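# Move the two end drills of the front row onto the ledge

## Task

Lift the drill at the far left end and the drill at the far right end of the tray's front row out of the tray, and set both on the ledge just in front of the tray. All other drills must stay seated in the tray. Both drills must stay on the ledge by themselves, with no robot support. Finally open the grippers and move the arms away.

## Robot and tools

Robot: two arms, left_arm and right_arm, each with six revolute joints and a parallel gripper. The names are just labels. They do not refer to sides of any camera image.

Frame: every position printed in a result uses one shared scene frame, measured in metres. Its origin is on the table surface midway between the arms. +x points forward over the table, +z points up, and left_arm sits on the +y side. A gripper's fingers extend along its own +z axis and close along its own y axis. The reported end-effector point lies between the finger pads, roughly 1 cm short of the tips. The printed hand position can be off, and the error grows with reach.

Tool execute_actions, argument "actions": a list that is empty or holds a single item.
- Empty list {"actions": []}: sends nothing and returns the current state along with camera pictures.
- Motion item {"rows": [...], "steps": n}: n is 1 to 15 control steps of 1/30 s each, default 15, and must be at least 9. Each step uses the next row, and the last row is reused once the rows run out. The rows list has 1 to 15 rows.
- Wait item {"steps": n}: n is at most 300. It sends no command and returns after that many steps have passed since the previous result. Time spent composing the reply counts toward those steps.
- Optional "pictures": true attaches camera images to any result.
A call that is refused sends nothing to the robot.

Row layout: a single flat list of exactly 14 numbers that always covers both arms, even if only one arm moves. Numbers 1-6 are left_arm's joint targets, number 7 is left_arm's opening, numbers 8-13 are right_arm's joint targets and number 14 is right_arm's opening. Joint values are absolute target angles in radians, the same quantities printed under Joint positions. They are not offsets. Joint order and stated ranges for each arm:
- waist: -2.880 to 2.880
- shoulder: 0.000 to 3.142
- elbow: 0.000 to 3.019
- wrist pitch: -1.693 to 1.571
- wrist yaw: -1.571 to 1.571
- wrist roll: -2.094 to 2.094
The true end stops may sit up to 0.019 rad either side of these values. A call is refused if a target exceeds a range end by more than 0.019 rad and also lies farther out than that joint's last reported angle. A target beyond the true stop is clipped to the stop, and the result may then say "joint sent to its limit". That message can refer to an earlier action. Getting no such message does not prove the joint has room to go farther.

Opening: an absolute value from -1 (closed) to +1 (fully open, a pad gap of 0.094 m).

Motion limits: on each step every joint target is held within a fixed lead of the measured angle. The leads in rad are waist 0.264, shoulder 0.32, elbow 0.276, wrist pitch 0.33, wrist yaw 0.186 and wrist roll 0.522. If the targets would put a gripper more than 70 mm from where it is now, they are scaled back. Distant targets therefore take several actions to reach.

Timing: a result is captured 9 steps before its action ends. Those last 9 steps run while the next reply is being written, and the next action begins only after them. Between calls the arms keep moving toward the last row sent. They stop once everything is nearly still, which includes being blocked, or once a step is HELD. After that only a new action makes them travel further. Fingers that are still moving keep going.

Result lines:
- State line `left_arm: …` | `right_arm: …`: each gripper's end_effector_position (m) and end_effector_quat_wxyz.
- Joint positions / Joint velocities: one block per arm with the six joints (rad, rad/s) followed by the pad gap (m, m/s).
- grip_measured: the measured opening on the same -1..1 scale used for commands. Its bias can be about 1 mm and stays fixed within a scene.
- "joint command not followed": the clearance check changed or blocked joint targets on some steps. The rest of the row was still applied.
- HELD: marks the steps on which all or part of the row was not sent.
- MOTOR HOT appears from 85 °C. OVER-TEMPERATURE FAULT appears at 100 °C, when that arm goes limp and drops until it cools.

Gripping: away from ±1, the fingers are driven to the point where grip_measured equals the commanded value. To hold a drill, keep commanding about 0.03 below the grip_measured value taken on contact. Smaller margins grip more lightly. Pad force tops out around 50-62 N, and parts thinner than about 2 mm get less. Loads are sometimes tugged briefly, so keep a secure grip. Carrying a load heats the motors, so avoid long holds.

Tool zoom_image: {"camera": name, "region": [x0, y0, x1, y1]}. The region is given in pixels of that camera's latest full image, with (0,0) at the top left, and can be at most 504x504. It returns a closer and more detailed view. Cameras: cam_high, cam_low, cam_left_wrist, cam_right_wrist, each 504x504. Calibration (K, distortion, T_world_to_cam) is given in OpenCV conventions. Fixed cameras may be off by a few degrees and millimetres. Wrist camera poses are derived from the joint readings.

Tool finished_scene: {"scene": n}, where n is the number of the current scene. It ends that scene for good and reports whether the goal was met. Any reply that contains no tool call ends everything.

Avoid: knocking or dropping anything off the table, since that fails the task. Also avoid collisions or hard pressing between the arms, which can end the scene. Avoid slams, slips and very hard pushes. Do not leave the drills supported by a gripper. Release them, then withdraw both arms before finishing. The simulation keeps running while replies are written, so keep them brief when timing matters.

Each tool is called after "Emit:" as name(argument=value, ...) on one line, values as JSON.

## Session

Emit:
execute_actions(actions=[])

Scene clock: 0.00 s of 5840.00 s.
left_arm: end_effector_position=(+0.2829, +0.3552, +0.2310) grip_measured=+1.000 end_effector_quat_wxyz=(+0.052, +0.387, +0.920, -0.037) | right_arm: end_effector_position=(+0.2670, -0.3329, +0.2104) grip_measured=+1.000 end_effector_quat_wxyz=(+0.298, +0.506, +0.808, -0.050)
Joint positions: left_arm=[ 0.032  0.981  0.961 -1.501  0.117  0.955  0.094] | right_arm=[-0.149  0.653  0.652 -1.027  0.299  0.846  0.094]
Joint velocities: left_arm=[-0.005 -0.005 -0.002 -0.007  0.022  0.022  0.   ] | right_arm=[-0.015 -0.005 -0.007  0.017 -0.066  0.007  0.   ]
camera_calibration (this result's frames):
cam_left_wrist: T_world_to_cam=[[-0.712984, -0.699925, 0.0419333, 0.44027], [-0.605348, 0.644616, 0.466931, -0.16036], [-0.353847, 0.30753, -0.883299, 0.319178], [0, 0, 0, 1]] pos_world=[0.329772, 0.31337, 0.338345]
cam_right_wrist: T_world_to_cam=[[-0.841605, -0.48768, -0.232097, 0.111156], [-0.508961, 0.85992, 0.0386838, 0.422814], [0.18072, 0.150685, -0.971923, 0.330722], [0, 0, 0, 1]] pos_world=[0.248977, -0.359212, 0.330879]

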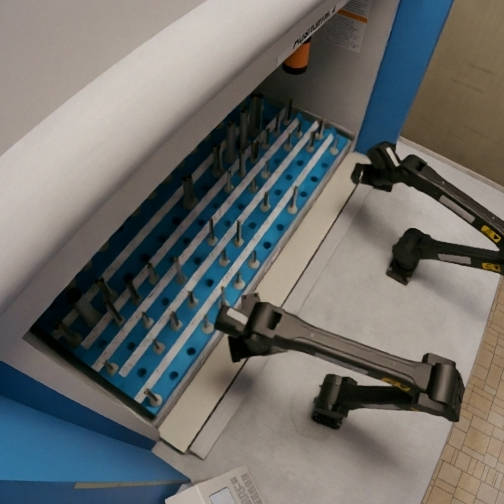

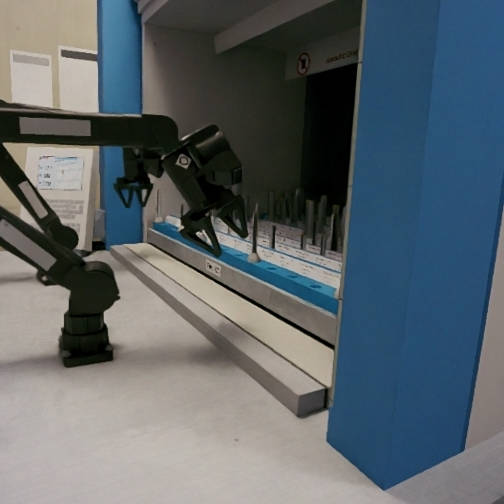

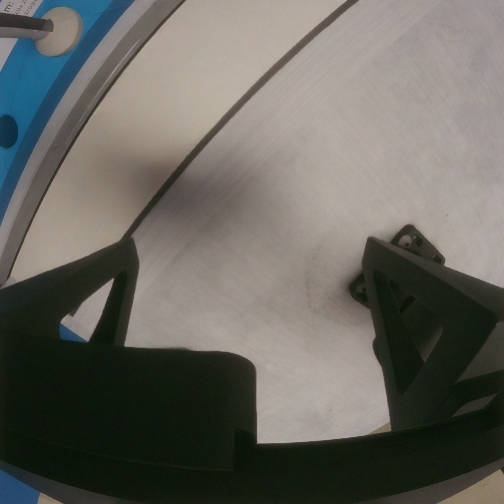

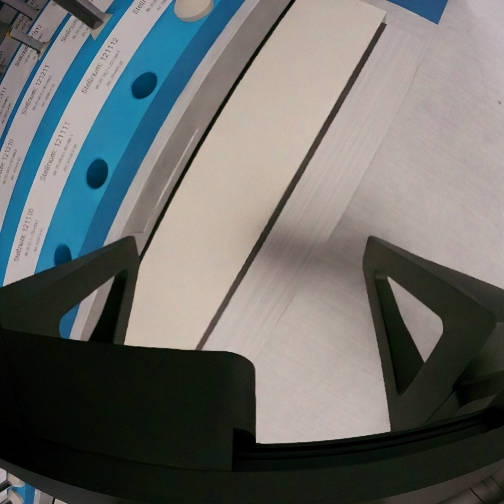

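Emit:
execute_actions(actions=[{"rows":[[0.43,0.8,0.55,-0.4,0,0,0.3,-0.485,0.7,0.5,-0.4,0,0,0.3]]}])

Emit:
execute_actions(actions=[{"rows":[[0.43,0.95,0.36,0.33,0,0,0.3,-0.485,0.9,0.33,0.31,0,0,0.3]]}])

Emit:
execute_actions(actions=[{"steps":25}], pictures=true)

Scene clock: 0.93 s of 5840.00 s.
left_arm: end_effector_position=(+0.2677, +0.4520, +0.1511) grip_measured=+0.303 end_effector_quat_wxyz=(+0.157, +0.035, +0.984, +0.079) | right_arm: end_effector_position=(+0.3054, -0.4066, +0.1925) grip_measured=+0.302 end_effector_quat_wxyz=(+0.420, +0.371, +0.827, -0.052)
Joint positions: left_arm=[ 0.326  0.82   0.631 -1.027  0.008  0.525  0.061] | right_arm=[-0.491  0.703  0.501 -0.496  0.011  0.307  0.061]
Joint velocities: left_arm=[ 1.91  -0.591 -1.736  3.079 -0.198 -2.733 -0.002] | right_arm=[-0.689  0.278 -0.154  1.214 -0.081 -1.941 -0.002]
Steps of this call (steps 1 to 22: nothing new was sent; steps 23 to 28: the first 6 steps of this action). Readings (joint positions):
23: left_arm=[0.045 0.968 0.936 -1.451 0.087 0.900] | right_arm=[-0.177 0.653 0.634 -0.966 0.207 0.768]
24: left_arm=[0.082 0.938 0.886 -1.365 0.057 0.832] | right_arm=[-0.242 0.654 0.600 -0.851 0.099 0.668]
26: left_arm=[0.195 0.872 0.759 -1.212 0.026 0.702] | right_arm=[-0.399 0.676 0.532 -0.632 0.016 0.470]
28: the state above

Scene clock: 1.43 s of 5840.00 s.
left_arm: end_effector_position=(+0.3540, +0.5492, +0.1572) grip_measured=+0.302 end_effector_quat_wxyz=(+0.511, -0.227, +0.813, +0.161) | right_arm: end_effector_position=(+0.3473, -0.4319, +0.1661) grip_measured=+0.301 end_effector_quat_wxyz=(+0.527, +0.232, +0.806, -0.139)
Joint positions: left_arm=[ 0.446  0.959  0.354  0.165 -0.002  0.032  0.061] | right_arm=[-0.496  0.903  0.34   0.145  0.003  0.024  0.061]
Joint velocities: left_arm=[-0.015  0.611 -0.383  1.985 -0.051 -0.198 -0.001] | right_arm=[-0.005  0.845 -0.52   2.039  0.007 -0.125  0.001]
Steps of this call (steps 1 to 9: the last 9 steps of your previous action; steps 10 to 15: the first 6 steps of this action). Readings (joint positions):
10: left_arm=[0.446 0.812 0.502 -0.354 -0.002 0.069] | right_arm=[-0.496 0.715 0.482 -0.362 0.003 0.045]
11: left_arm=[0.446 0.832 0.468 -0.236 -0.002 0.058] | right_arm=[-0.496 0.739 0.455 -0.261 0.003 0.040]
13: left_arm=[0.446 0.899 0.400 -0.018 -0.002 0.042] | right_arm=[-0.496 0.823 0.390 -0.041 0.003 0.030]
15: the state above

Scene clock: 2.27 s of 5840.00 s.
left_arm: end_effector_position=(+0.3627, +0.5548, +0.1877) grip_measured=+0.302 end_effector_quat_wxyz=(+0.568, -0.224, +0.773, +0.174) | right_arm: end_effector_position=(+0.3537, -0.4357, +0.1921) grip_measured=+0.301 end_effector_quat_wxyz=(+0.580, +0.217, +0.769, -0.157)
Joint positions: left_arm=[ 0.446  0.956  0.346  0.312 -0.002  0.014  0.061] | right_arm=[-0.496  0.9    0.322  0.296  0.003  0.012  0.061]
Joint velocities: left_arm=[-0.024  0.005 -0.002 -0.012 -0.007 -0.051 -0.001] | right_arm=[ 0.005 -0.015 -0.002 -0.012  0.007 -0.037  0.001]
Kept back: nothing.
Steps of this call (steps 1 to 9: the last 9 steps of your previous action; steps 10 to 25: the robot went on to your last target). Readings (joint positions):
1: left_arm=[0.446 0.974 0.346 0.217 -0.002 0.028] | right_arm=[-0.496 0.924 0.327 0.199 0.003 0.021]
2: left_arm=[0.446 0.978 0.346 0.250 -0.002 0.026] | right_arm=[-0.496 0.933 0.322 0.231 0.003 0.019]
4: left_arm=[0.446 0.971 0.346 0.292 -0.002 0.021] | right_arm=[-0.496 0.927 0.322 0.268 0.003 0.017]
8: left_arm=[0.446 0.956 0.346 0.311 -0.002 0.017] | right_arm=[-0.496 0.902 0.322 0.294 0.003 0.014]
25: the state above
camera_calibration (this result's frames):
cam_left_wrist: T_world_to_cam=[[0.532224, -0.846586, -0.00548692, 0.277389], [-0.66986, -0.417141, -0.614232, 0.594883], [0.517711, 0.330584, -0.789106, -0.0987867], [0, 0, 0, 1]] pos_world=[0.301998, 0.515641, 0.288965]
cam_right_wrist: T_world_to_cam=[[-0.504572, -0.863224, -0.0158347, -0.194627], [-0.671101, 0.403679, -0.621825, 0.541463], [0.543166, -0.303129, -0.782996, -0.049483], [0, 0, 0, 1]] pos_world=[0.292051, -0.401584, 0.294868]

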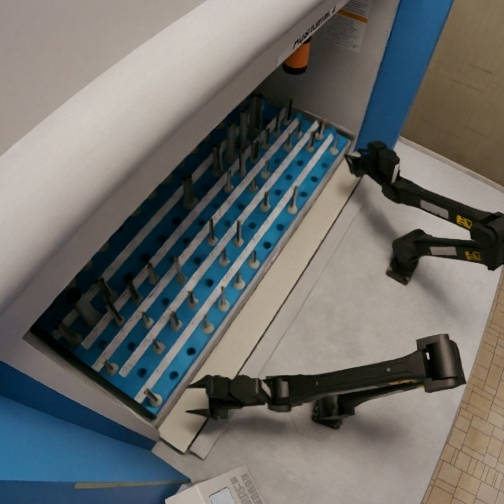

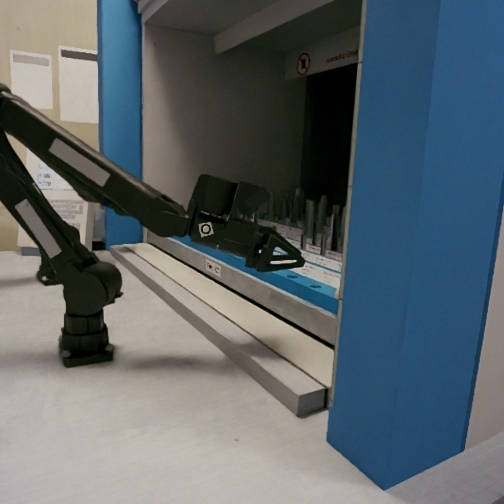

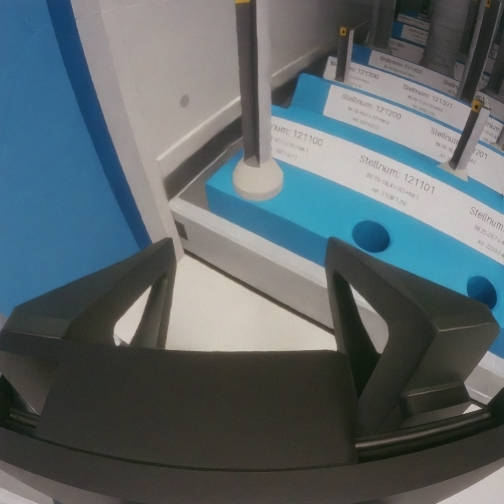

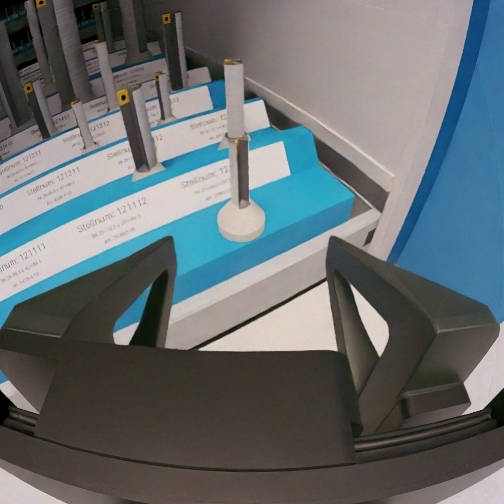

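Emit:
execute_actions(actions=[{"rows":[[0.42,0.99,0.39,0.35,0,0,0.2,-0.468,0.94,0.36,0.34,0,0,0.2],[0.42,1.03,0.415,0.37,0,0,0.2,-0.468,0.985,0.38,0.37,0,0,0.2],[0.42,1.07,0.44,0.39,0,0,0.2,-0.468,1.03,0.4,0.4,0,0,0.2],[0.42,1.11,0.465,0.41,0,0,0.2,-0.468,1.075,0.42,0.43,0,0,0.2],[0.42,1.15,0.49,0.43,0,0,0.2,-0.468,1.12,0.44,0.46,0,0,0.2],[0.42,1.19,0.51,0.45,0,0,0.2,-0.468,1.165,0.46,0.49,0,0,0.2],[0.42,1.23,0.53,0.47,0,0,0.2,-0.468,1.21,0.48,0.52,0,0,0.2],[0.42,1.27,0.555,0.495,0,0,0.2,-0.468,1.25,0.495,0.545,0,0,0.2],[0.42,1.31,0.575,0.52,0,0,0.2,-0.468,1.29,0.51,0.57,0,0,0.2],[0.42,1.33,0.595,0.538,0,0,0.2,-0.468,1.31,0.52,0.59,0,0,0.2],[0.42,1.345,0.595,0.538,0,0,0.2,-0.468,1.32,0.52,0.59,0,0,0.2]]}])

Emit:
execute_actions(actions=[{"steps":20}], pictures=true)

Scene clock: 3.63 s of 5840.00 s.
left_arm: end_effector_position=(+0.3897, +0.5668, +0.1801) grip_measured=+0.202 end_effector_quat_wxyz=(+0.568, -0.220, +0.775, +0.170) | right_arm: end_effector_position=(+0.3833, -0.4447, +0.1838) grip_measured=+0.201 end_effector_quat_wxyz=(+0.585, +0.209, +0.768, -0.153)
Joint positions: left_arm=[ 0.435  1.093  0.397  0.394 -0.002  0.014  0.056] | right_arm=[-0.479  1.057  0.365  0.421  0.002  0.012  0.056]
Joint velocities: left_arm=[-0.015  1.333  0.672  0.54  -0.081  0.022 -0.   ] | right_arm=[ 0.024  1.451  0.574  0.803 -0.066  0.022  0.   ]
Steps of this call (steps 1 to 15: the robot went on to your last target; steps 16 to 35: nothing new was sent; steps 36 to 41: the first 6 steps of this action). Readings (joint positions):
36: left_arm=[0.445 0.958 0.346 0.316 -0.002 0.014] | right_arm=[-0.495 0.903 0.322 0.302 0.003 0.012]
37: left_arm=[0.443 0.966 0.346 0.328 -0.002 0.014] | right_arm=[-0.491 0.913 0.322 0.318 0.003 0.012]
39: left_arm=[0.438 1.012 0.360 0.359 -0.002 0.014] | right_arm=[-0.483 0.966 0.334 0.366 0.002 0.012]
41: the state above

Scene clock: 4.30 s of 5840.00 s.
left_arm: end_effector_position=(+0.4534, +0.6070, +0.1730) grip_measured=+0.202 end_effector_quat_wxyz=(+0.576, -0.218, +0.769, +0.172) | right_arm: end_effector_position=(+0.4383, -0.4759, +0.1665) grip_measured=+0.201 end_effector_quat_wxyz=(+0.589, +0.209, +0.766, -0.153)
Joint positions: left_arm=[ 0.435  1.359  0.56   0.519 -0.002  0.014  0.056] | right_arm=[-0.479  1.326  0.488  0.574  0.002  0.012  0.056]
Joint velocities: left_arm=[ 0.005 -0.005  0.002 -0.002  0.037 -0.051  0.   ] | right_arm=[-0.005 -0.005 -0.002 -0.002  0.007 -0.037 -0.001]
Kept back: nothing.
Steps of this call (steps 1 to 9: the last 9 steps of your previous action; steps 10 to 20: the robot went on to your last target). Readings (joint positions):
1: left_arm=[0.435 1.140 0.422 0.413 -0.002 0.014] | right_arm=[-0.479 1.109 0.386 0.449 0.002 0.012]
2: left_arm=[0.435 1.187 0.449 0.434 -0.002 0.014] | right_arm=[-0.479 1.161 0.409 0.477 0.002 0.012]
4: left_arm=[0.435 1.276 0.504 0.479 -0.002 0.014] | right_arm=[-0.479 1.255 0.454 0.529 0.002 0.012]
8: left_arm=[0.435 1.361 0.560 0.515 -0.002 0.014] | right_arm=[-0.479 1.335 0.488 0.567 0.002 0.012]
20: the state above
camera_calibration (this result's frames):
cam_left_wrist: T_world_to_cam=[[0.523004, -0.852313, -0.00539003, 0.280835], [-0.664657, -0.403877, -0.628581, 0.660455], [0.533571, 0.332333, -0.777725, -0.184785], [0, 0, 0, 1]] pos_world=[0.390694, 0.567513, 0.272951]
cam_right_wrist: T_world_to_cam=[[-0.48868, -0.872326, -0.0154278, -0.19841], [-0.667922, 0.385432, -0.636649, 0.59088], [0.561312, -0.300813, -0.771, -0.136481], [0, 0, 0, 1]] pos_world=[0.374311, -0.441877, 0.267895]

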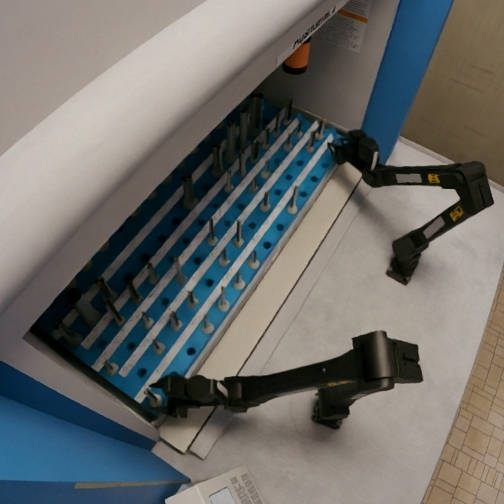

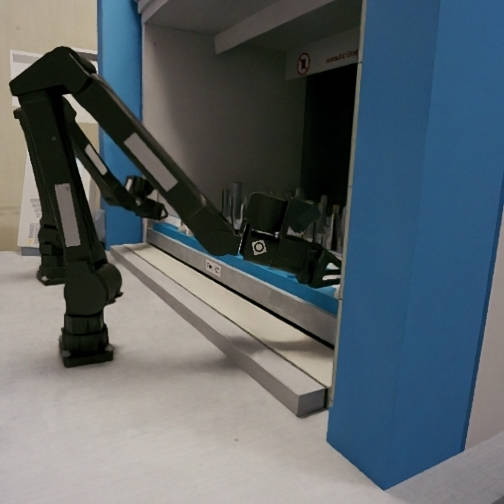

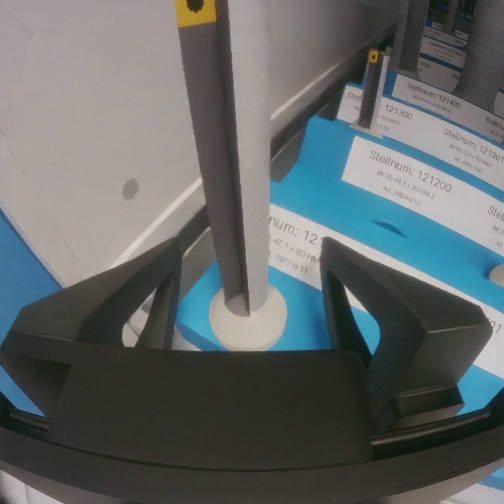

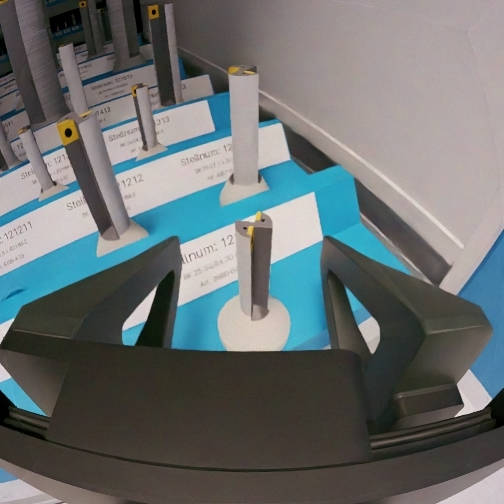

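Emit:
execute_actions(actions=[{"rows":[[0.455,1.345,0.605,0.538,0,0,0,-0.49,1.32,0.52,0.59,0,0,0],[0.455,1.345,0.605,0.538,0,0,-0.2,-0.49,1.32,0.52,0.59,0,0,-0.2],[0.455,1.345,0.605,0.538,0,0,-0.4,-0.49,1.32,0.52,0.59,0,0,-0.4],[0.455,1.345,0.605,0.538,0,0,-0.5,-0.49,1.32,0.52,0.59,0,0,-0.6],[0.455,1.345,0.605,0.538,0,0,-0.6,-0.49,1.32,0.52,0.59,0,0,-0.7],[0.455,1.345,0.605,0.538,0,0,-0.8,-0.49,1.32,0.52,0.59,0,0,-0.88]],"steps":12}])

Emit:
execute_actions(actions=[{"rows":[[0.445,1.32,0.61,0.54,0,0,-0.8,-0.482,1.29,0.53,0.59,0,0,-0.88],[0.445,1.3,0.62,0.54,0,0,-0.8,-0.482,1.27,0.54,0.59,0,0,-0.88],[0.445,1.285,0.63,0.54,0,0,-0.8,-0.482,1.255,0.55,0.59,0,0,-0.88],[0.445,1.27,0.635,0.535,0,0,-0.8,-0.482,1.24,0.555,0.585,0,0,-0.88],[0.445,1.26,0.64,0.525,0,0,-0.8,-0.482,1.23,0.56,0.575,0,0,-0.88],[0.445,1.25,0.647,0.51,0,0,-0.8,-0.482,1.22,0.567,0.56,0,0,-0.88],[0.445,1.24,0.654,0.495,0,0,-0.8,-0.482,1.21,0.574,0.545,0,0,-0.88],[0.445,1.23,0.66,0.48,0,0,-0.8,-0.482,1.2,0.58,0.53,0,0,-0.88],[0.445,1.22,0.667,0.465,0,0,-0.8,-0.482,1.19,0.587,0.515,0,0,-0.88],[0.445,1.21,0.674,0.45,0,0,-0.8,-0.482,1.18,0.594,0.5,0,0,-0.88],[0.445,1.2,0.68,0.435,0,0,-0.8,-0.482,1.17,0.6,0.485,0,0,-0.88]]}])

Emit:
execute_actions(actions=[{"steps":14}])

Scene clock: 5.47 s of 5840.00 s.
left_arm: end_effector_position=(+0.4530, +0.6077, +0.1730) grip_measured=-0.297 end_effector_quat_wxyz=(+0.576, -0.219, +0.768, +0.173) | right_arm: end_effector_position=(+0.4383, -0.4759, +0.1665) grip_measured=-0.298 end_effector_quat_wxyz=(+0.589, +0.209, +0.766, -0.153)
Joint positions: left_arm=[ 0.437  1.359  0.56   0.519 -0.002  0.013  0.033] | right_arm=[-0.479  1.326  0.488  0.574  0.002  0.012  0.033]
Joint velocities: left_arm=[ 0.034  0.015  0.002 -0.002  0.007 -0.037 -0.204] | right_arm=[-0.005  0.005 -0.012 -0.017  0.007  0.051 -0.202]
Steps of this call (steps 1 to 15: the robot went on to your last target; steps 16 to 32: nothing new was sent; steps 33 to 35: the first 3 steps of this action). Readings (joint positions):
33: left_arm=[0.435 1.359 0.560 0.519 -0.002 0.014] | right_arm=[-0.479 1.326 0.488 0.574 0.002 0.012]
34: left_arm=[0.436 1.359 0.560 0.519 -0.002 0.013] | right_arm=[-0.479 1.326 0.488 0.574 0.002 0.012]
35: the state above

Scene clock: 5.97 s of 5840.00 s.
left_arm: end_effector_position=(+0.4522, +0.6082, +0.1758) grip_measured=-0.672 end_effector_quat_wxyz=(+0.577, -0.224, +0.767, +0.169) | right_arm: end_effector_position=(+0.4373, -0.4765, +0.1722) grip_measured=-0.780 end_effector_quat_wxyz=(+0.588, +0.208, +0.766, -0.156)
Joint positions: left_arm=[ 0.439  1.351  0.562  0.509 -0.     0.     0.015] | right_arm=[-0.481  1.308  0.493  0.553  0.003  0.008  0.01 ]
Joint velocities: left_arm=[ 0.005 -0.063  0.061 -0.227  0.037  0.022 -0.001] | right_arm=[ 0.005 -0.112  0.032 -0.359  0.066  0.022  0.   ]
Steps of this call (steps 1 to 9: the last 9 steps of your previous action; steps 10 to 15: the first 6 steps of this action). Readings (joint positions):
10: left_arm=[0.439 1.358 0.560 0.520 -0.000 0.004] | right_arm=[-0.481 1.324 0.488 0.575 0.003 0.008]
11: left_arm=[0.439 1.356 0.560 0.520 -0.000 0.003] | right_arm=[-0.481 1.321 0.488 0.574 0.003 0.008]
13: left_arm=[0.439 1.354 0.560 0.519 -0.000 0.001] | right_arm=[-0.481 1.314 0.489 0.570 0.003 0.008]
15: the state above

Scene clock: 6.43 s of 5840.00 s.
left_arm: end_effector_position=(+0.4516, +0.6078, +0.1881) grip_measured=-0.672 end_effector_quat_wxyz=(+0.569, -0.226, +0.773, +0.166) | right_arm: end_effector_position=(+0.4369, -0.4763, +0.1807) grip_measured=-0.780 end_effector_quat_wxyz=(+0.576, +0.210, +0.775, -0.152)
Joint positions: left_arm=[ 0.439  1.308  0.585  0.422 -0.    -0.001  0.015] | right_arm=[-0.481  1.266  0.517  0.456  0.003  0.007  0.01 ]
Joint velocities: left_arm=[-0.015 -0.015  0.002 -0.027 -0.037 -0.007  0.001] | right_arm=[-0.005  0.005  0.002 -0.002 -0.081 -0.022 -0.001]
Kept back: nothing.
Steps of this call (steps 1 to 9: the last 9 steps of your previous action; steps 10 to 14: the robot went on to your last target). Readings (joint positions):
1: left_arm=[0.439 1.349 0.564 0.501 -0.000 -0.000] | right_arm=[-0.481 1.304 0.496 0.540 0.003 0.008]
2: left_arm=[0.439 1.346 0.566 0.491 -0.000 -0.000] | right_arm=[-0.481 1.299 0.498 0.529 0.003 0.008]
4: left_arm=[0.439 1.338 0.571 0.469 -0.000 -0.001] | right_arm=[-0.481 1.286 0.504 0.505 0.003 0.008]
8: left_arm=[0.439 1.316 0.581 0.435 -0.000 -0.001] | right_arm=[-0.481 1.268 0.515 0.464 0.003 0.007]
14: the state above

As before, lead with wrist up.

Emit:
execute_actions(actions=[{"rows":[[0.445,1.21,0.64,0.51,0,0,-0.74,-0.482,1.17,0.57,0.55,0,0,-0.84]]}])

Emit:
execute_actions(actions=[{"steps":10}])

Scene clock: 6.80 s of 5840.00 s.
left_arm: end_effector_position=(+0.4511, +0.6075, +0.2112) grip_measured=-0.672 end_effector_quat_wxyz=(+0.592, -0.221, +0.755, +0.173) | right_arm: end_effector_position=(+0.4368, -0.4763, +0.2039) grip_measured=-0.780 end_effector_quat_wxyz=(+0.601, +0.205, +0.756, -0.159)
Joint positions: left_arm=[ 0.439  1.273  0.586  0.447 -0.    -0.001  0.015] | right_arm=[-0.481  1.232  0.517  0.486  0.003  0.007  0.01 ]
Joint velocities: left_arm=[ 0.005 -0.308 -0.012  0.066 -0.066 -0.081 -0.001] | right_arm=[ 0.005 -0.435 -0.007  0.081  0.051 -0.022 -0.   ]
Steps of this call (steps 1 to 5: the robot went on to your last target; steps 6 to 11: the first 6 steps of this action). Readings (joint positions):
6: left_arm=[0.439 1.308 0.586 0.427 -0.000 -0.001] | right_arm=[-0.481 1.266 0.517 0.459 0.003 0.007]
7: left_arm=[0.439 1.307 0.586 0.434 -0.000 -0.001] | right_arm=[-0.481 1.266 0.517 0.462 0.003 0.007]
9: left_arm=[0.439 1.293 0.586 0.443 -0.000 -0.001] | right_arm=[-0.481 1.258 0.517 0.475 0.003 0.007]
11: the state above

Scene clock: 7.13 s of 5840.00 s.
left_arm: end_effector_position=(+0.4492, +0.6063, +0.2272) grip_measured=-0.672 end_effector_quat_wxyz=(+0.606, -0.218, +0.744, +0.177) | right_arm: end_effector_position=(+0.4343, -0.4747, +0.2333) grip_measured=-0.780 end_effector_quat_wxyz=(+0.630, +0.199, +0.732, -0.166)
Joint positions: left_arm=[ 0.439  1.244  0.586  0.454 -0.    -0.001  0.015] | right_arm=[-0.481  1.184  0.517  0.514  0.003  0.007  0.01 ]
Joint velocities: left_arm=[-0.005 -0.015 -0.002 -0.012  0.11  -0.022 -0.001] | right_arm=[-0.015 -0.005 -0.007  0.017  0.022  0.007  0.   ]
Kept back: nothing.
Steps of this call (steps 1 to 9: the last 9 steps of your previous action; step 10: the robot went on to your last target). Readings (joint positions):
1: left_arm=[0.439 1.264 0.586 0.449 -0.000 -0.001] | right_arm=[-0.481 1.218 0.517 0.489 0.003 0.007]
2: left_arm=[0.439 1.256 0.586 0.451 -0.000 -0.001] | right_arm=[-0.481 1.206 0.517 0.492 0.003 0.007]
4: left_arm=[0.439 1.246 0.586 0.453 -0.000 -0.001] | right_arm=[-0.481 1.190 0.517 0.500 0.003 0.007]
8: left_arm=[0.439 1.244 0.586 0.454 -0.000 -0.001] | right_arm=[-0.481 1.184 0.517 0.514 0.003 0.007]
10: the state above

Emit:
execute_actions(actions=[{"rows":[[0.445,1.17,0.7,0.42,0,0,-0.74,-0.482,1.13,0.62,0.45,0,0,-0.84]]}])

Emit:
execute_actions(actions=[{"rows":[[0.445,1.1,0.76,0.36,0,0,-0.74,-0.482,1.07,0.68,0.38,0,0,-0.84],[0.445,1.05,0.78,0.3,0,0,-0.74,-0.482,1.02,0.71,0.31,0,0,-0.84],[0.445,1,0.8,0.23,0,0,-0.74,-0.482,0.97,0.74,0.23,0,0,-0.84],[0.445,0.95,0.8,0.15,0,0,-0.74,-0.482,0.93,0.77,0.15,0,0,-0.84],[0.445,0.9,0.8,0.07,0,0,-0.74,-0.482,0.89,0.8,0.07,0,0,-0.84],[0.445,0.85,0.81,-0.01,0,0,-0.74,-0.482,0.85,0.81,-0.01,0,0,-0.84],[0.445,0.8,0.82,-0.1,0,0,-0.74,-0.482,0.8,0.82,-0.1,0,0,-0.84],[0.445,0.77,0.83,-0.2,0,0,-0.74,-0.482,0.77,0.83,-0.2,0,0,-0.84],[0.445,0.75,0.84,-0.3,0,0,-0.74,-0.482,0.75,0.84,-0.3,0,0,-0.84],[0.445,0.75,0.85,-0.4,0,0,-0.74,-0.482,0.75,0.85,-0.4,0,0,-0.84],[0.445,0.75,0.85,-0.5,0,0,-0.74,-0.482,0.75,0.85,-0.5,0,0,-0.84],[0.445,0.75,0.85,-0.6,0,0,-0.74,-0.482,0.75,0.85,-0.6,0,0,-0.84],[0.445,0.75,0.85,-0.7,0,0,-0.74,-0.482,0.75,0.85,-0.7,0,0,-0.84],[0.445,0.75,0.85,-0.8,0,0,-0.74,-0.482,0.75,0.85,-0.8,0,0,-0.84]]}])

Emit:
execute_actions(actions=[{"rows":[[0.2,0.75,0.85,-1.2,0,0.8,-0.74,-0.15,0.75,0.85,-1.2,0,0.8,-0.84]]}])

Emit:
execute_actions(actions=[{"rows":[[0.01,0.85,0.8,-1.2,-0.17,1.7,-0.74,0.03,0.85,0.8,-1.2,-0.15,1.57,-0.84]]}])

Emit:
execute_actions(actions=[{"rows":[[0.01,0.89,0.79,-1.16,-0.17,1.7,-0.74,0.03,0.89,0.79,-1.16,-0.15,1.57,-0.84],[0.01,0.93,0.78,-1.12,-0.17,1.7,-0.74,0.03,0.93,0.775,-1.12,-0.15,1.57,-0.84],[0.01,0.97,0.77,-1.08,-0.17,1.7,-0.74,0.03,0.96,0.76,-1.08,-0.15,1.57,-0.84],[0.01,1.01,0.76,-1.04,-0.17,1.7,-0.74,0.03,1.0,0.745,-1.04,-0.15,1.57,-0.84],[0.01,1.05,0.745,-1,-0.17,1.7,-0.74,0.03,1.03,0.73,-1,-0.15,1.57,-0.84],[0.01,1.08,0.73,-0.96,-0.17,1.7,-0.74,0.03,1.06,0.715,-0.96,-0.15,1.57,-0.84],[0.01,1.11,0.72,-0.92,-0.17,1.7,-0.74,0.03,1.09,0.7,-0.92,-0.15,1.57,-0.84],[0.01,1.13,0.71,-0.88,-0.17,1.7,-0.74,0.03,1.11,0.69,-0.88,-0.15,1.57,-0.84],[0.01,1.15,0.7,-0.84,-0.17,1.7,-0.74,0.03,1.13,0.68,-0.84,-0.15,1.57,-0.84],[0.01,1.165,0.69,-0.8,-0.17,1.7,-0.74,0.03,1.145,0.67,-0.8,-0.15,1.57,-0.84],[0.01,1.175,0.685,-0.76,-0.17,1.7,-0.74,0.03,1.155,0.665,-0.76,-0.15,1.57,-0.84]]}])

Emit:
execute_actions(actions=[{"steps":18}], pictures=true)

Scene clock: 9.60 s of 5840.00 s.
left_arm: end_effector_position=(+0.4471, +0.6048, +0.2292) grip_measured=-0.672 end_effector_quat_wxyz=(+0.600, -0.219, +0.749, +0.175) | right_arm: end_effector_position=(+0.4328, -0.4738, +0.2349) grip_measured=-0.780 end_effector_quat_wxyz=(+0.617, +0.201, +0.743, -0.163)
Joint positions: left_arm=[ 0.439  1.225  0.59   0.414  0.    -0.001  0.015] | right_arm=[-0.481  1.159  0.531  0.443  0.003  0.007  0.01 ]
Joint velocities: left_arm=[-0.005 -0.063  0.056 -0.071  0.007 -0.022  0.001] | right_arm=[-0.005 -0.112  0.037 -0.051  0.022 -0.007 -0.001]
Steps of this call (steps 1 to 30: the robot went on to your last target; steps 31 to 68: nothing new was sent; steps 69 to 74: the first 6 steps of this action). Readings (joint positions):
69: left_arm=[0.439 1.242 0.586 0.444 -0.000 -0.001] | right_arm=[-0.481 1.181 0.520 0.499 0.003 0.007]
70: left_arm=[0.439 1.237 0.586 0.431 -0.000 -0.001] | right_arm=[-0.481 1.176 0.524 0.475 0.003 0.007]
72: left_arm=[0.439 1.230 0.587 0.419 0.000 -0.001] | right_arm=[-0.481 1.166 0.528 0.450 0.003 0.007]
74: the state above

Scene clock: 10.10 s of 5840.00 s.
left_arm: end_effector_position=(+0.4315, +0.5948, +0.2327) grip_measured=-0.672 end_effector_quat_wxyz=(+0.570, -0.226, +0.772, +0.166) | right_arm: end_effector_position=(+0.4216, -0.4674, +0.2418) grip_measured=-0.780 end_effector_quat_wxyz=(+0.586, +0.208, +0.768, -0.155)
Joint positions: left_arm=[ 0.439  1.137  0.594  0.245  0.    -0.001  0.015] | right_arm=[-0.481  1.074  0.558  0.247  0.003  0.007  0.01 ]
Joint velocities: left_arm=[-0.015 -0.698 -0.007 -1.282 -0.007 -0.037  0.001] | right_arm=[-0.005 -0.679  0.125 -1.331 -0.007  0.022 -0.001]
Steps of this call (steps 1 to 9: the last 9 steps of your previous action; steps 10 to 15: the first 6 steps of this action). Readings (joint positions):
10: left_arm=[0.439 1.212 0.593 0.399 0.000 -0.001] | right_arm=[-0.481 1.151 0.539 0.429 0.003 0.007]
11: left_arm=[0.439 1.206 0.594 0.381 0.000 -0.001] | right_arm=[-0.481 1.144 0.543 0.402 0.003 0.007]
13: left_arm=[0.439 1.180 0.594 0.326 0.000 -0.001] | right_arm=[-0.481 1.115 0.550 0.332 0.003 0.007]
15: the state above

Scene clock: 10.60 s of 5840.00 s.
left_arm: end_effector_position=(+0.3568, +0.4817, +0.2264) grip_measured=-0.672 end_effector_quat_wxyz=(+0.370, -0.042, +0.917, +0.145) | right_arm: end_effector_position=(+0.3652, -0.3369, +0.2612) grip_measured=-0.780 end_effector_quat_wxyz=(+0.410, +0.300, +0.861, +0.018)
Joint positions: left_arm=[ 0.286  0.81   0.66  -0.604 -0.003  0.325  0.015] | right_arm=[-0.245  0.781  0.726 -0.668  0.006  0.384  0.01 ]
Joint velocities: left_arm=[-0.952 -0.23   0.476 -2.542  0.037  2.059 -0.   ] | right_arm=[ 1.646 -0.122  0.696 -3.236 -0.198  2.703 -0.   ]
Steps of this call (steps 1 to 9: the last 9 steps of your previous action; steps 10 to 15: the first 6 steps of this action). Readings (joint positions):
10: left_arm=[0.431 0.874 0.609 -0.259 -0.004 0.035] | right_arm=[-0.470 0.833 0.639 -0.287 0.012 0.047]
11: left_arm=[0.413 0.856 0.615 -0.316 -0.009 0.083] | right_arm=[-0.444 0.817 0.654 -0.348 0.017 0.098]
13: left_arm=[0.354 0.828 0.632 -0.445 -0.008 0.190] | right_arm=[-0.356 0.794 0.685 -0.484 0.016 0.216]
15: the state above

Scene clock: 11.10 s of 5840.00 s.
left_arm: end_effector_position=(+0.2837, +0.3979, +0.1847) grip_measured=-0.671 end_effector_quat_wxyz=(+0.045, +0.528, +0.835, +0.145) | right_arm: end_effector_position=(+0.2915, -0.2077, +0.1999) grip_measured=-0.779 end_effector_quat_wxyz=(+0.075, +0.575, +0.801, +0.147)
Joint positions: left_arm=[ 0.011  0.861  0.751 -1.201 -0.161  1.29   0.015] | right_arm=[ 0.038  0.857  0.784 -1.2   -0.151  1.266  0.01 ]
Joint velocities: left_arm=[-0.357  0.366  0.007 -0.002  0.007  2.703 -0.   ] | right_arm=[ 0.249  0.376  0.002 -0.002 -0.022  1.868  0.001]
Steps of this call (steps 1 to 9: the last 9 steps of your previous action; steps 10 to 15: the first 6 steps of this action). Readings (joint positions):
10: left_arm=[0.175 0.768 0.751 -1.199 -0.070 0.797] | right_arm=[-0.127 0.767 0.784 -1.202 -0.045 0.807]
11: left_arm=[0.134 0.783 0.751 -1.200 -0.149 0.899] | right_arm=[-0.093 0.780 0.784 -1.200 -0.105 0.909]
13: left_arm=[0.057 0.825 0.751 -1.201 -0.165 1.096] | right_arm=[-0.005 0.821 0.784 -1.200 -0.144 1.106]
15: the state above

Scene clock: 11.60 s of 5840.00 s.
left_arm: end_effector_position=(+0.3229, +0.4013, +0.1595) grip_measured=-0.671 end_effector_quat_wxyz=(+0.022, +0.678, +0.717, +0.158) | right_arm: end_effector_position=(+0.3249, -0.2078, +0.1679) grip_measured=-0.779 end_effector_quat_wxyz=(+0.059, +0.679, +0.715, +0.158)
Joint positions: left_arm=[ 0.004  0.988  0.75  -1.055 -0.162  1.671  0.015] | right_arm=[ 0.041  0.971  0.757 -1.05  -0.145  1.543  0.01 ]
Joint velocities: left_arm=[-0.005  1.216 -0.061  1.282  0.007  0.168 -0.001] | right_arm=[ 0.005  1.07  -0.33   1.248  0.007  0.081  0.   ]
Steps of this call (steps 1 to 9: the last 9 steps of your previous action; steps 10 to 15: the first 6 steps of this action). Readings (joint positions):
10: left_arm=[0.004 0.875 0.751 -1.198 -0.162 1.643] | right_arm=[0.041 0.870 0.784 -1.198 -0.145 1.522]
11: left_arm=[0.004 0.881 0.751 -1.187 -0.162 1.651] | right_arm=[0.041 0.876 0.783 -1.186 -0.145 1.528]
13: left_arm=[0.004 0.917 0.751 -1.133 -0.162 1.663] | right_arm=[0.041 0.908 0.775 -1.131 -0.145 1.536]
15: the state above

Scene clock: 12.20 s of 5840.00 s.
left_arm: end_effector_position=(+0.3504, +0.4050, +0.0741) grip_measured=-0.671 end_effector_quat_wxyz=(+0.012, +0.685, +0.713, +0.146) | right_arm: end_effector_position=(+0.3451, -0.2081, +0.0780) grip_measured=-0.779 end_effector_quat_wxyz=(+0.044, +0.686, +0.712, +0.143)
Joint positions: left_arm=[ 0.004  1.204  0.659 -0.778 -0.162  1.684  0.015] | right_arm=[ 0.041  1.172  0.644 -0.778 -0.144  1.553  0.01 ]
Joint velocities: left_arm=[-0.024 -0.005 -0.002  0.007 -0.081  0.022 -0.002] | right_arm=[-0.005 -0.005 -0.002  0.012 -0.007  0.037 -0.001]
Kept back: nothing.
Steps of this call (steps 1 to 9: the last 9 steps of your previous action; steps 10 to 18: the robot went on to your last target). Readings (joint positions):
1: left_arm=[0.004 1.031 0.745 -1.011 -0.162 1.674] | right_arm=[0.041 1.009 0.745 -1.007 -0.145 1.545]
2: left_arm=[0.004 1.073 0.738 -0.967 -0.162 1.676] | right_arm=[0.041 1.049 0.730 -0.965 -0.145 1.547]
4: left_arm=[0.004 1.149 0.713 -0.883 -0.162 1.679] | right_arm=[0.041 1.122 0.696 -0.885 -0.145 1.550]
8: left_arm=[0.004 1.220 0.665 -0.793 -0.162 1.682] | right_arm=[0.041 1.194 0.647 -0.795 -0.144 1.552]
18: the state above
camera_calibration (this result's frames):
cam_left_wrist: T_world_to_cam=[[-0.976831, -0.0253431, -0.212505, 0.368003], [-0.170257, 0.693645, 0.699907, -0.267963], [0.129665, 0.719871, -0.681889, -0.162158], [0, 0, 0, 1]] pos_world=[0.33488, 0.311931, 0.155178]
cam_right_wrist: T_world_to_cam=[[-0.960542, -0.0156557, -0.277695, 0.349848], [-0.202642, 0.723274, 0.66016, 0.177679], [0.190514, 0.690384, -0.697907, 0.25661], [0, 0, 0, 1]] pos_world=[0.323161, -0.300193, 0.158944]

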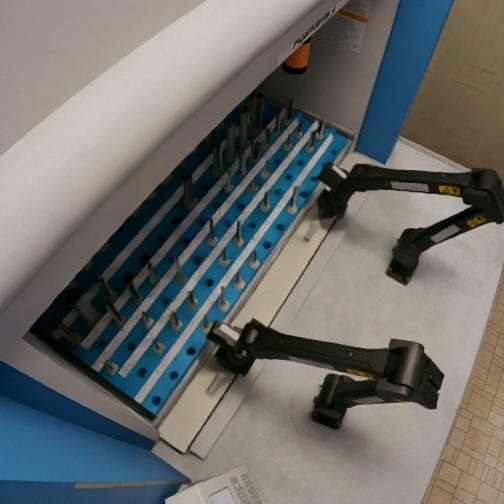

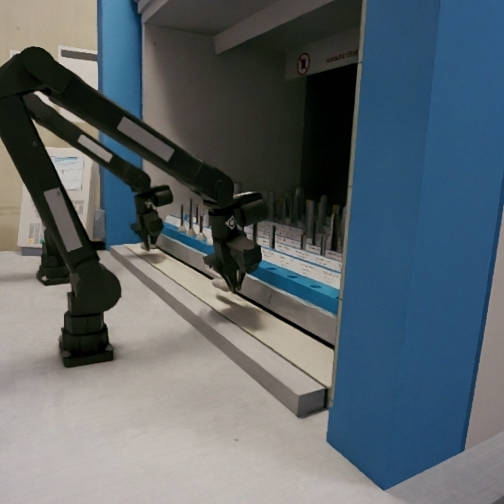

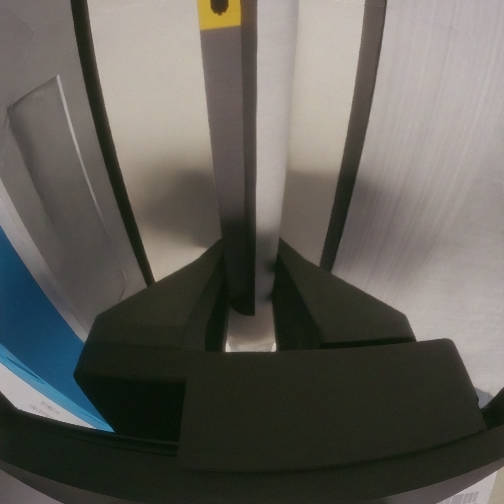

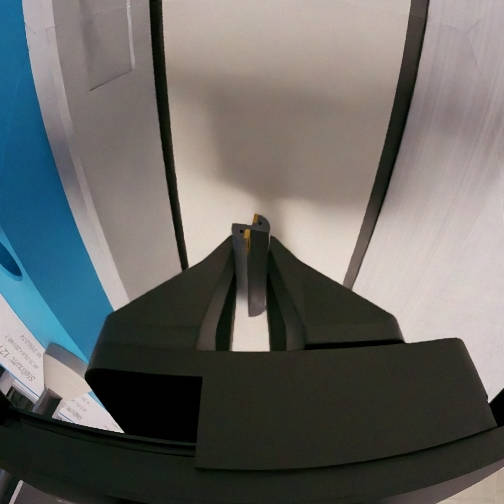

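Emit:
execute_actions(actions=[{"rows":[[0.01,1.21,0.67,-0.73,-0.19,1.7,-0.74,0.03,1.185,0.655,-0.75,-0.15,1.57,-0.84],[0.01,1.225,0.67,-0.71,-0.19,1.7,-0.74,0.03,1.2,0.655,-0.745,-0.15,1.57,-0.84],[0.01,1.24,0.67,-0.69,-0.19,1.7,-0.74,0.03,1.215,0.655,-0.74,-0.15,1.57,-0.84],[0.01,1.25,0.67,-0.68,-0.19,1.7,-0.74,0.03,1.23,0.655,-0.73,-0.15,1.57,-0.84]]}])

Emit:
execute_actions(actions=[{"steps":11}])

Scene clock: 12.87 s of 5840.00 s.
left_arm: end_effector_position=(+0.3640, +0.4101, +0.0661) grip_measured=-0.671 end_effector_quat_wxyz=(+0.015, +0.681, +0.713, +0.165) | right_arm: end_effector_position=(+0.3488, -0.2081, +0.0662) grip_measured=-0.779 end_effector_quat_wxyz=(+0.038, +0.687, +0.713, +0.138)
Joint positions: left_arm=[ 0.004  1.244  0.658 -0.705 -0.181  1.685  0.015] | right_arm=[ 0.041  1.215  0.644 -0.751 -0.144  1.553  0.01 ]
Joint velocities: left_arm=[ 0.005  0.278  0.002  0.164 -0.007 -0.037 -0.001] | right_arm=[ 0.005  0.327  0.002  0.081 -0.037  0.007  0.001]
Steps of this call (steps 1 to 14: the robot went on to your last target; steps 15 to 20: the first 6 steps of this action). Readings (joint positions):
15: left_arm=[0.004 1.205 0.659 -0.773 -0.169 1.685] | right_arm=[0.041 1.172 0.644 -0.777 -0.144 1.553]
16: left_arm=[0.004 1.208 0.658 -0.762 -0.177 1.685] | right_arm=[0.041 1.175 0.644 -0.773 -0.144 1.553]
18: left_arm=[0.004 1.223 0.658 -0.728 -0.181 1.685] | right_arm=[0.041 1.191 0.644 -0.761 -0.144 1.553]
20: the state above

Scene clock: 13.23 s of 5840.00 s.
left_arm: end_effector_position=(+0.3640, +0.4102, +0.0595) grip_measured=-0.671 end_effector_quat_wxyz=(+0.010, +0.683, +0.713, +0.159) | right_arm: end_effector_position=(+0.3480, -0.2081, +0.0585) grip_measured=-0.779 end_effector_quat_wxyz=(+0.030, +0.688, +0.713, +0.130)
Joint positions: left_arm=[ 0.004  1.265  0.658 -0.699 -0.182  1.685  0.015] | right_arm=[ 0.041  1.24   0.644 -0.748 -0.144  1.554  0.01 ]
Joint velocities: left_arm=[-0.015  0.005 -0.002 -0.007  0.022 -0.022  0.   ] | right_arm=[ 0.005 -0.015 -0.017 -0.002 -0.007 -0.066 -0.002]
Kept back: nothing.
Steps of this call (steps 1 to 9: the last 9 steps of your previous action; steps 10 to 11: the robot went on to your last target). Readings (joint positions):
1: left_arm=[0.004 1.253 0.658 -0.702 -0.181 1.685] | right_arm=[0.041 1.225 0.644 -0.749 -0.144 1.553]
2: left_arm=[0.004 1.260 0.658 -0.701 -0.181 1.685] | right_arm=[0.041 1.233 0.644 -0.749 -0.144 1.553]
4: left_arm=[0.004 1.265 0.658 -0.701 -0.181 1.685] | right_arm=[0.041 1.240 0.644 -0.749 -0.144 1.553]
8: left_arm=[0.004 1.265 0.658 -0.699 -0.182 1.685] | right_arm=[0.041 1.240 0.644 -0.748 -0.144 1.554]
11: the state above

Release in stages, lift by shoulder only.

Emit:
execute_actions(actions=[{"rows":[[0.01,1.25,0.67,-0.68,-0.19,1.7,-0.5,0.03,1.23,0.655,-0.73,-0.15,1.57,-0.6]]}])

Emit:
execute_actions(actions=[{"rows":[[0.01,1.22,0.67,-0.7,-0.19,1.7,-0.35,0.03,1.2,0.655,-0.75,-0.15,1.57,-0.45],[0.01,1.19,0.67,-0.71,-0.19,1.7,-0.35,0.03,1.17,0.655,-0.76,-0.15,1.57,-0.45],[0.01,1.16,0.67,-0.72,-0.19,1.7,-0.35,0.03,1.14,0.655,-0.77,-0.15,1.57,-0.45],[0.01,1.13,0.67,-0.73,-0.19,1.7,-0.35,0.03,1.11,0.655,-0.78,-0.15,1.57,-0.45],[0.01,1.09,0.67,-0.74,-0.19,1.7,-0.35,0.03,1.07,0.655,-0.79,-0.15,1.57,-0.45],[0.01,1.05,0.67,-0.77,-0.19,1.7,-0.35,0.03,1.03,0.655,-0.82,-0.15,1.57,-0.45],[0.01,1,0.67,-0.82,-0.19,1.7,-0.35,0.03,0.98,0.655,-0.86,-0.15,1.57,-0.45],[0.01,0.95,0.67,-0.87,-0.19,1.7,-0.35,0.03,0.93,0.655,-0.9,-0.15,1.57,-0.45],[0.01,0.89,0.67,-0.92,-0.19,1.7,-0.35,0.03,0.87,0.655,-0.95,-0.15,1.57,-0.45],[0.01,0.83,0.67,-0.97,-0.19,1.7,-0.35,0.03,0.81,0.655,-1,-0.15,1.57,-0.45],[0.01,0.76,0.67,-1.02,-0.19,1.7,-0.35,0.03,0.75,0.655,-1.04,-0.15,1.57,-0.45],[0.01,0.7,0.67,-1.07,-0.19,1.7,-0.35,0.03,0.69,0.655,-1.08,-0.15,1.57,-0.45],[0.01,0.64,0.67,-1.11,-0.19,1.7,-0.35,0.03,0.63,0.655,-1.12,-0.15,1.57,-0.45],[0.01,0.6,0.67,-1.15,-0.19,1.7,-0.35,0.03,0.6,0.655,-1.15,-0.15,1.57,-0.45]]}])

Emit:
execute_actions(actions=[{"steps":90}], pictures=true)

Scene clock: 14.57 s of 5840.00 s.
left_arm: end_effector_position=(+0.3654, +0.4111, +0.0607) grip_measured=-0.502 end_effector_quat_wxyz=(+0.010, +0.682, +0.713, +0.163) | right_arm: end_effector_position=(+0.3496, -0.2075, +0.0598) grip_measured=-0.601 end_effector_quat_wxyz=(+0.032, +0.689, +0.712, +0.135)
Joint positions: left_arm=[ 0.004  1.263  0.658 -0.693 -0.186  1.686  0.023] | right_arm=[ 0.041  1.237  0.644 -0.741 -0.147  1.557  0.019]
Joint velocities: left_arm=[-0.034 -0.015 -0.002  0.002 -0.037  0.007 -0.001] | right_arm=[-0.005 -0.005  0.007 -0.002  0.051  0.007 -0.   ]
Steps of this call (steps 1 to 30: the robot went on to your last target; steps 31 to 34: nothing new was sent; steps 35 to 40: the first 6 steps of this action). Readings (joint positions):
35: left_arm=[0.004 1.265 0.658 -0.699 -0.184 1.685] | right_arm=[0.041 1.240 0.644 -0.748 -0.145 1.554]
36: left_arm=[0.004 1.264 0.658 -0.697 -0.185 1.685] | right_arm=[0.041 1.239 0.644 -0.746 -0.147 1.555]
38: left_arm=[0.004 1.263 0.658 -0.694 -0.186 1.685] | right_arm=[0.041 1.238 0.644 -0.743 -0.147 1.556]
40: the state above

Scene clock: 15.07 s of 5840.00 s.
left_arm: end_effector_position=(+0.3629, +0.4108, +0.0926) grip_measured=-0.352 end_effector_quat_wxyz=(+0.032, +0.676, +0.711, +0.190) | right_arm: end_effector_position=(+0.3471, -0.2075, +0.0910) grip_measured=-0.451 end_effector_quat_wxyz=(+0.057, +0.684, +0.710, +0.159)
Joint positions: left_arm=[ 0.004  1.158  0.658 -0.728 -0.186  1.686  0.03 ] | right_arm=[ 0.041  1.13   0.644 -0.777 -0.147  1.558  0.026]
Joint velocities: left_arm=[-0.005 -1.099 -0.012 -0.427 -0.007  0.007  0.   ] | right_arm=[-0.005 -1.118 -0.002 -0.437  0.051  0.022  0.   ]
Steps of this call (steps 1 to 9: the last 9 steps of your previous action; steps 10 to 15: the first 6 steps of this action). Readings (joint positions):
10: left_arm=[0.004 1.261 0.658 -0.692 -0.186 1.686] | right_arm=[0.041 1.235 0.644 -0.741 -0.147 1.558]
11: left_arm=[0.004 1.255 0.658 -0.694 -0.186 1.686] | right_arm=[0.041 1.228 0.644 -0.744 -0.147 1.558]
13: left_arm=[0.004 1.221 0.658 -0.707 -0.186 1.686] | right_arm=[0.041 1.194 0.644 -0.756 -0.147 1.558]
15: the state above

Scene clock: 18.07 s of 5840.00 s.
left_arm: end_effector_position=(+0.2578, +0.3967, +0.2076) grip_measured=-0.352 end_effector_quat_wxyz=(+0.076, +0.661, +0.705, +0.245) | right_arm: end_effector_position=(+0.2546, -0.2076, +0.1996) grip_measured=-0.451 end_effector_quat_wxyz=(+0.115, +0.669, +0.703, +0.215)
Joint positions: left_arm=[ 0.004  0.602  0.658 -1.141 -0.187  1.687  0.03 ] | right_arm=[ 0.041  0.603  0.644 -1.141 -0.147  1.558  0.026]
Joint velocities: left_arm=[-0.005  0.005  0.012 -0.012 -0.051  0.022  0.   ] | right_arm=[-0.015  0.005 -0.002 -0.002  0.051  0.022  0.001]
Kept back: nothing.
Steps of this call (steps 1 to 9: the last 9 steps of your previous action; steps 10 to 45: the robot went on to your last target; steps 46 to 90: nothing new was sent). Readings (joint positions):
1: left_arm=[0.004 1.116 0.658 -0.751 -0.186 1.686] | right_arm=[0.041 1.088 0.644 -0.798 -0.147 1.558]
2: left_arm=[0.004 1.068 0.658 -0.784 -0.186 1.686] | right_arm=[0.041 1.040 0.644 -0.825 -0.147 1.558]
4: left_arm=[0.004 0.956 0.658 -0.870 -0.186 1.686] | right_arm=[0.041 0.929 0.644 -0.902 -0.147 1.558]
8: left_arm=[0.004 0.690 0.658 -1.056 -0.186 1.686] | right_arm=[0.041 0.675 0.644 -1.068 -0.147 1.558]
90: the state above
All arms were judged still, so your last target was given up. Only a new action makes them travel on or press farther. Fingers that are still opening or closing keep moving.
camera_calibration (this result's frames):
cam_left_wrist: T_world_to_cam=[[-0.901244, -0.013376, -0.433106, 0.32724], [-0.335612, 0.653788, 0.678178, -0.308408], [0.274088, 0.75656, -0.593711, -0.123329], [0, 0, 0, 1]] pos_world=[0.22522, 0.299317, 0.277664]
cam_right_wrist: T_world_to_cam=[[-0.88381, -0.0105841, -0.467726, 0.316086], [-0.330939, 0.720808, 0.609028, 0.121094], [0.330695, 0.693054, -0.64056, 0.311825], [0, 0, 0, 1]] pos_world=[0.216316, -0.300052, 0.273835]

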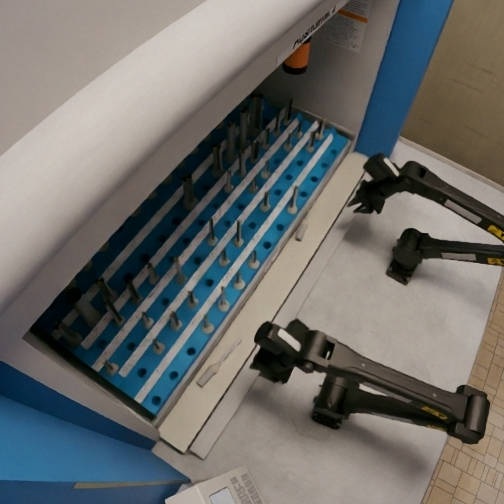

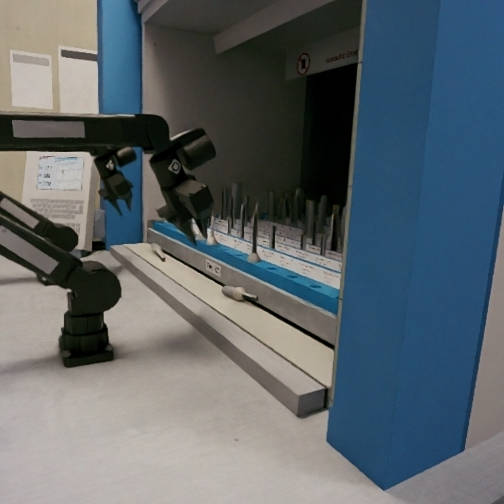

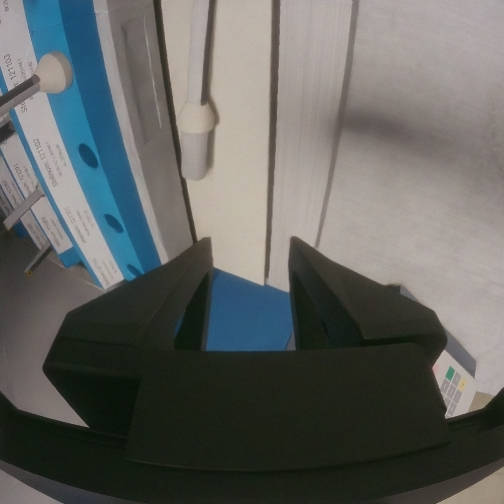

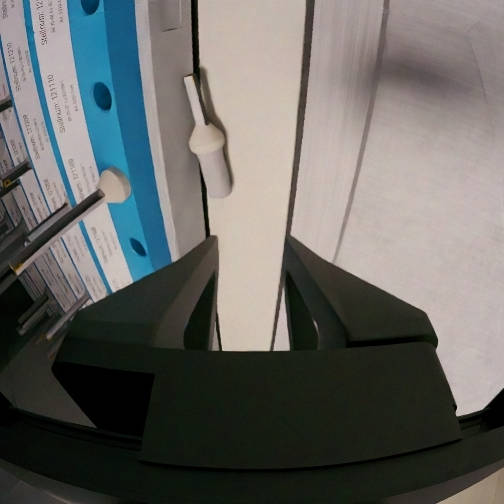

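Emit:
finished_scene(scene=2)

The scene is finished: the task was done.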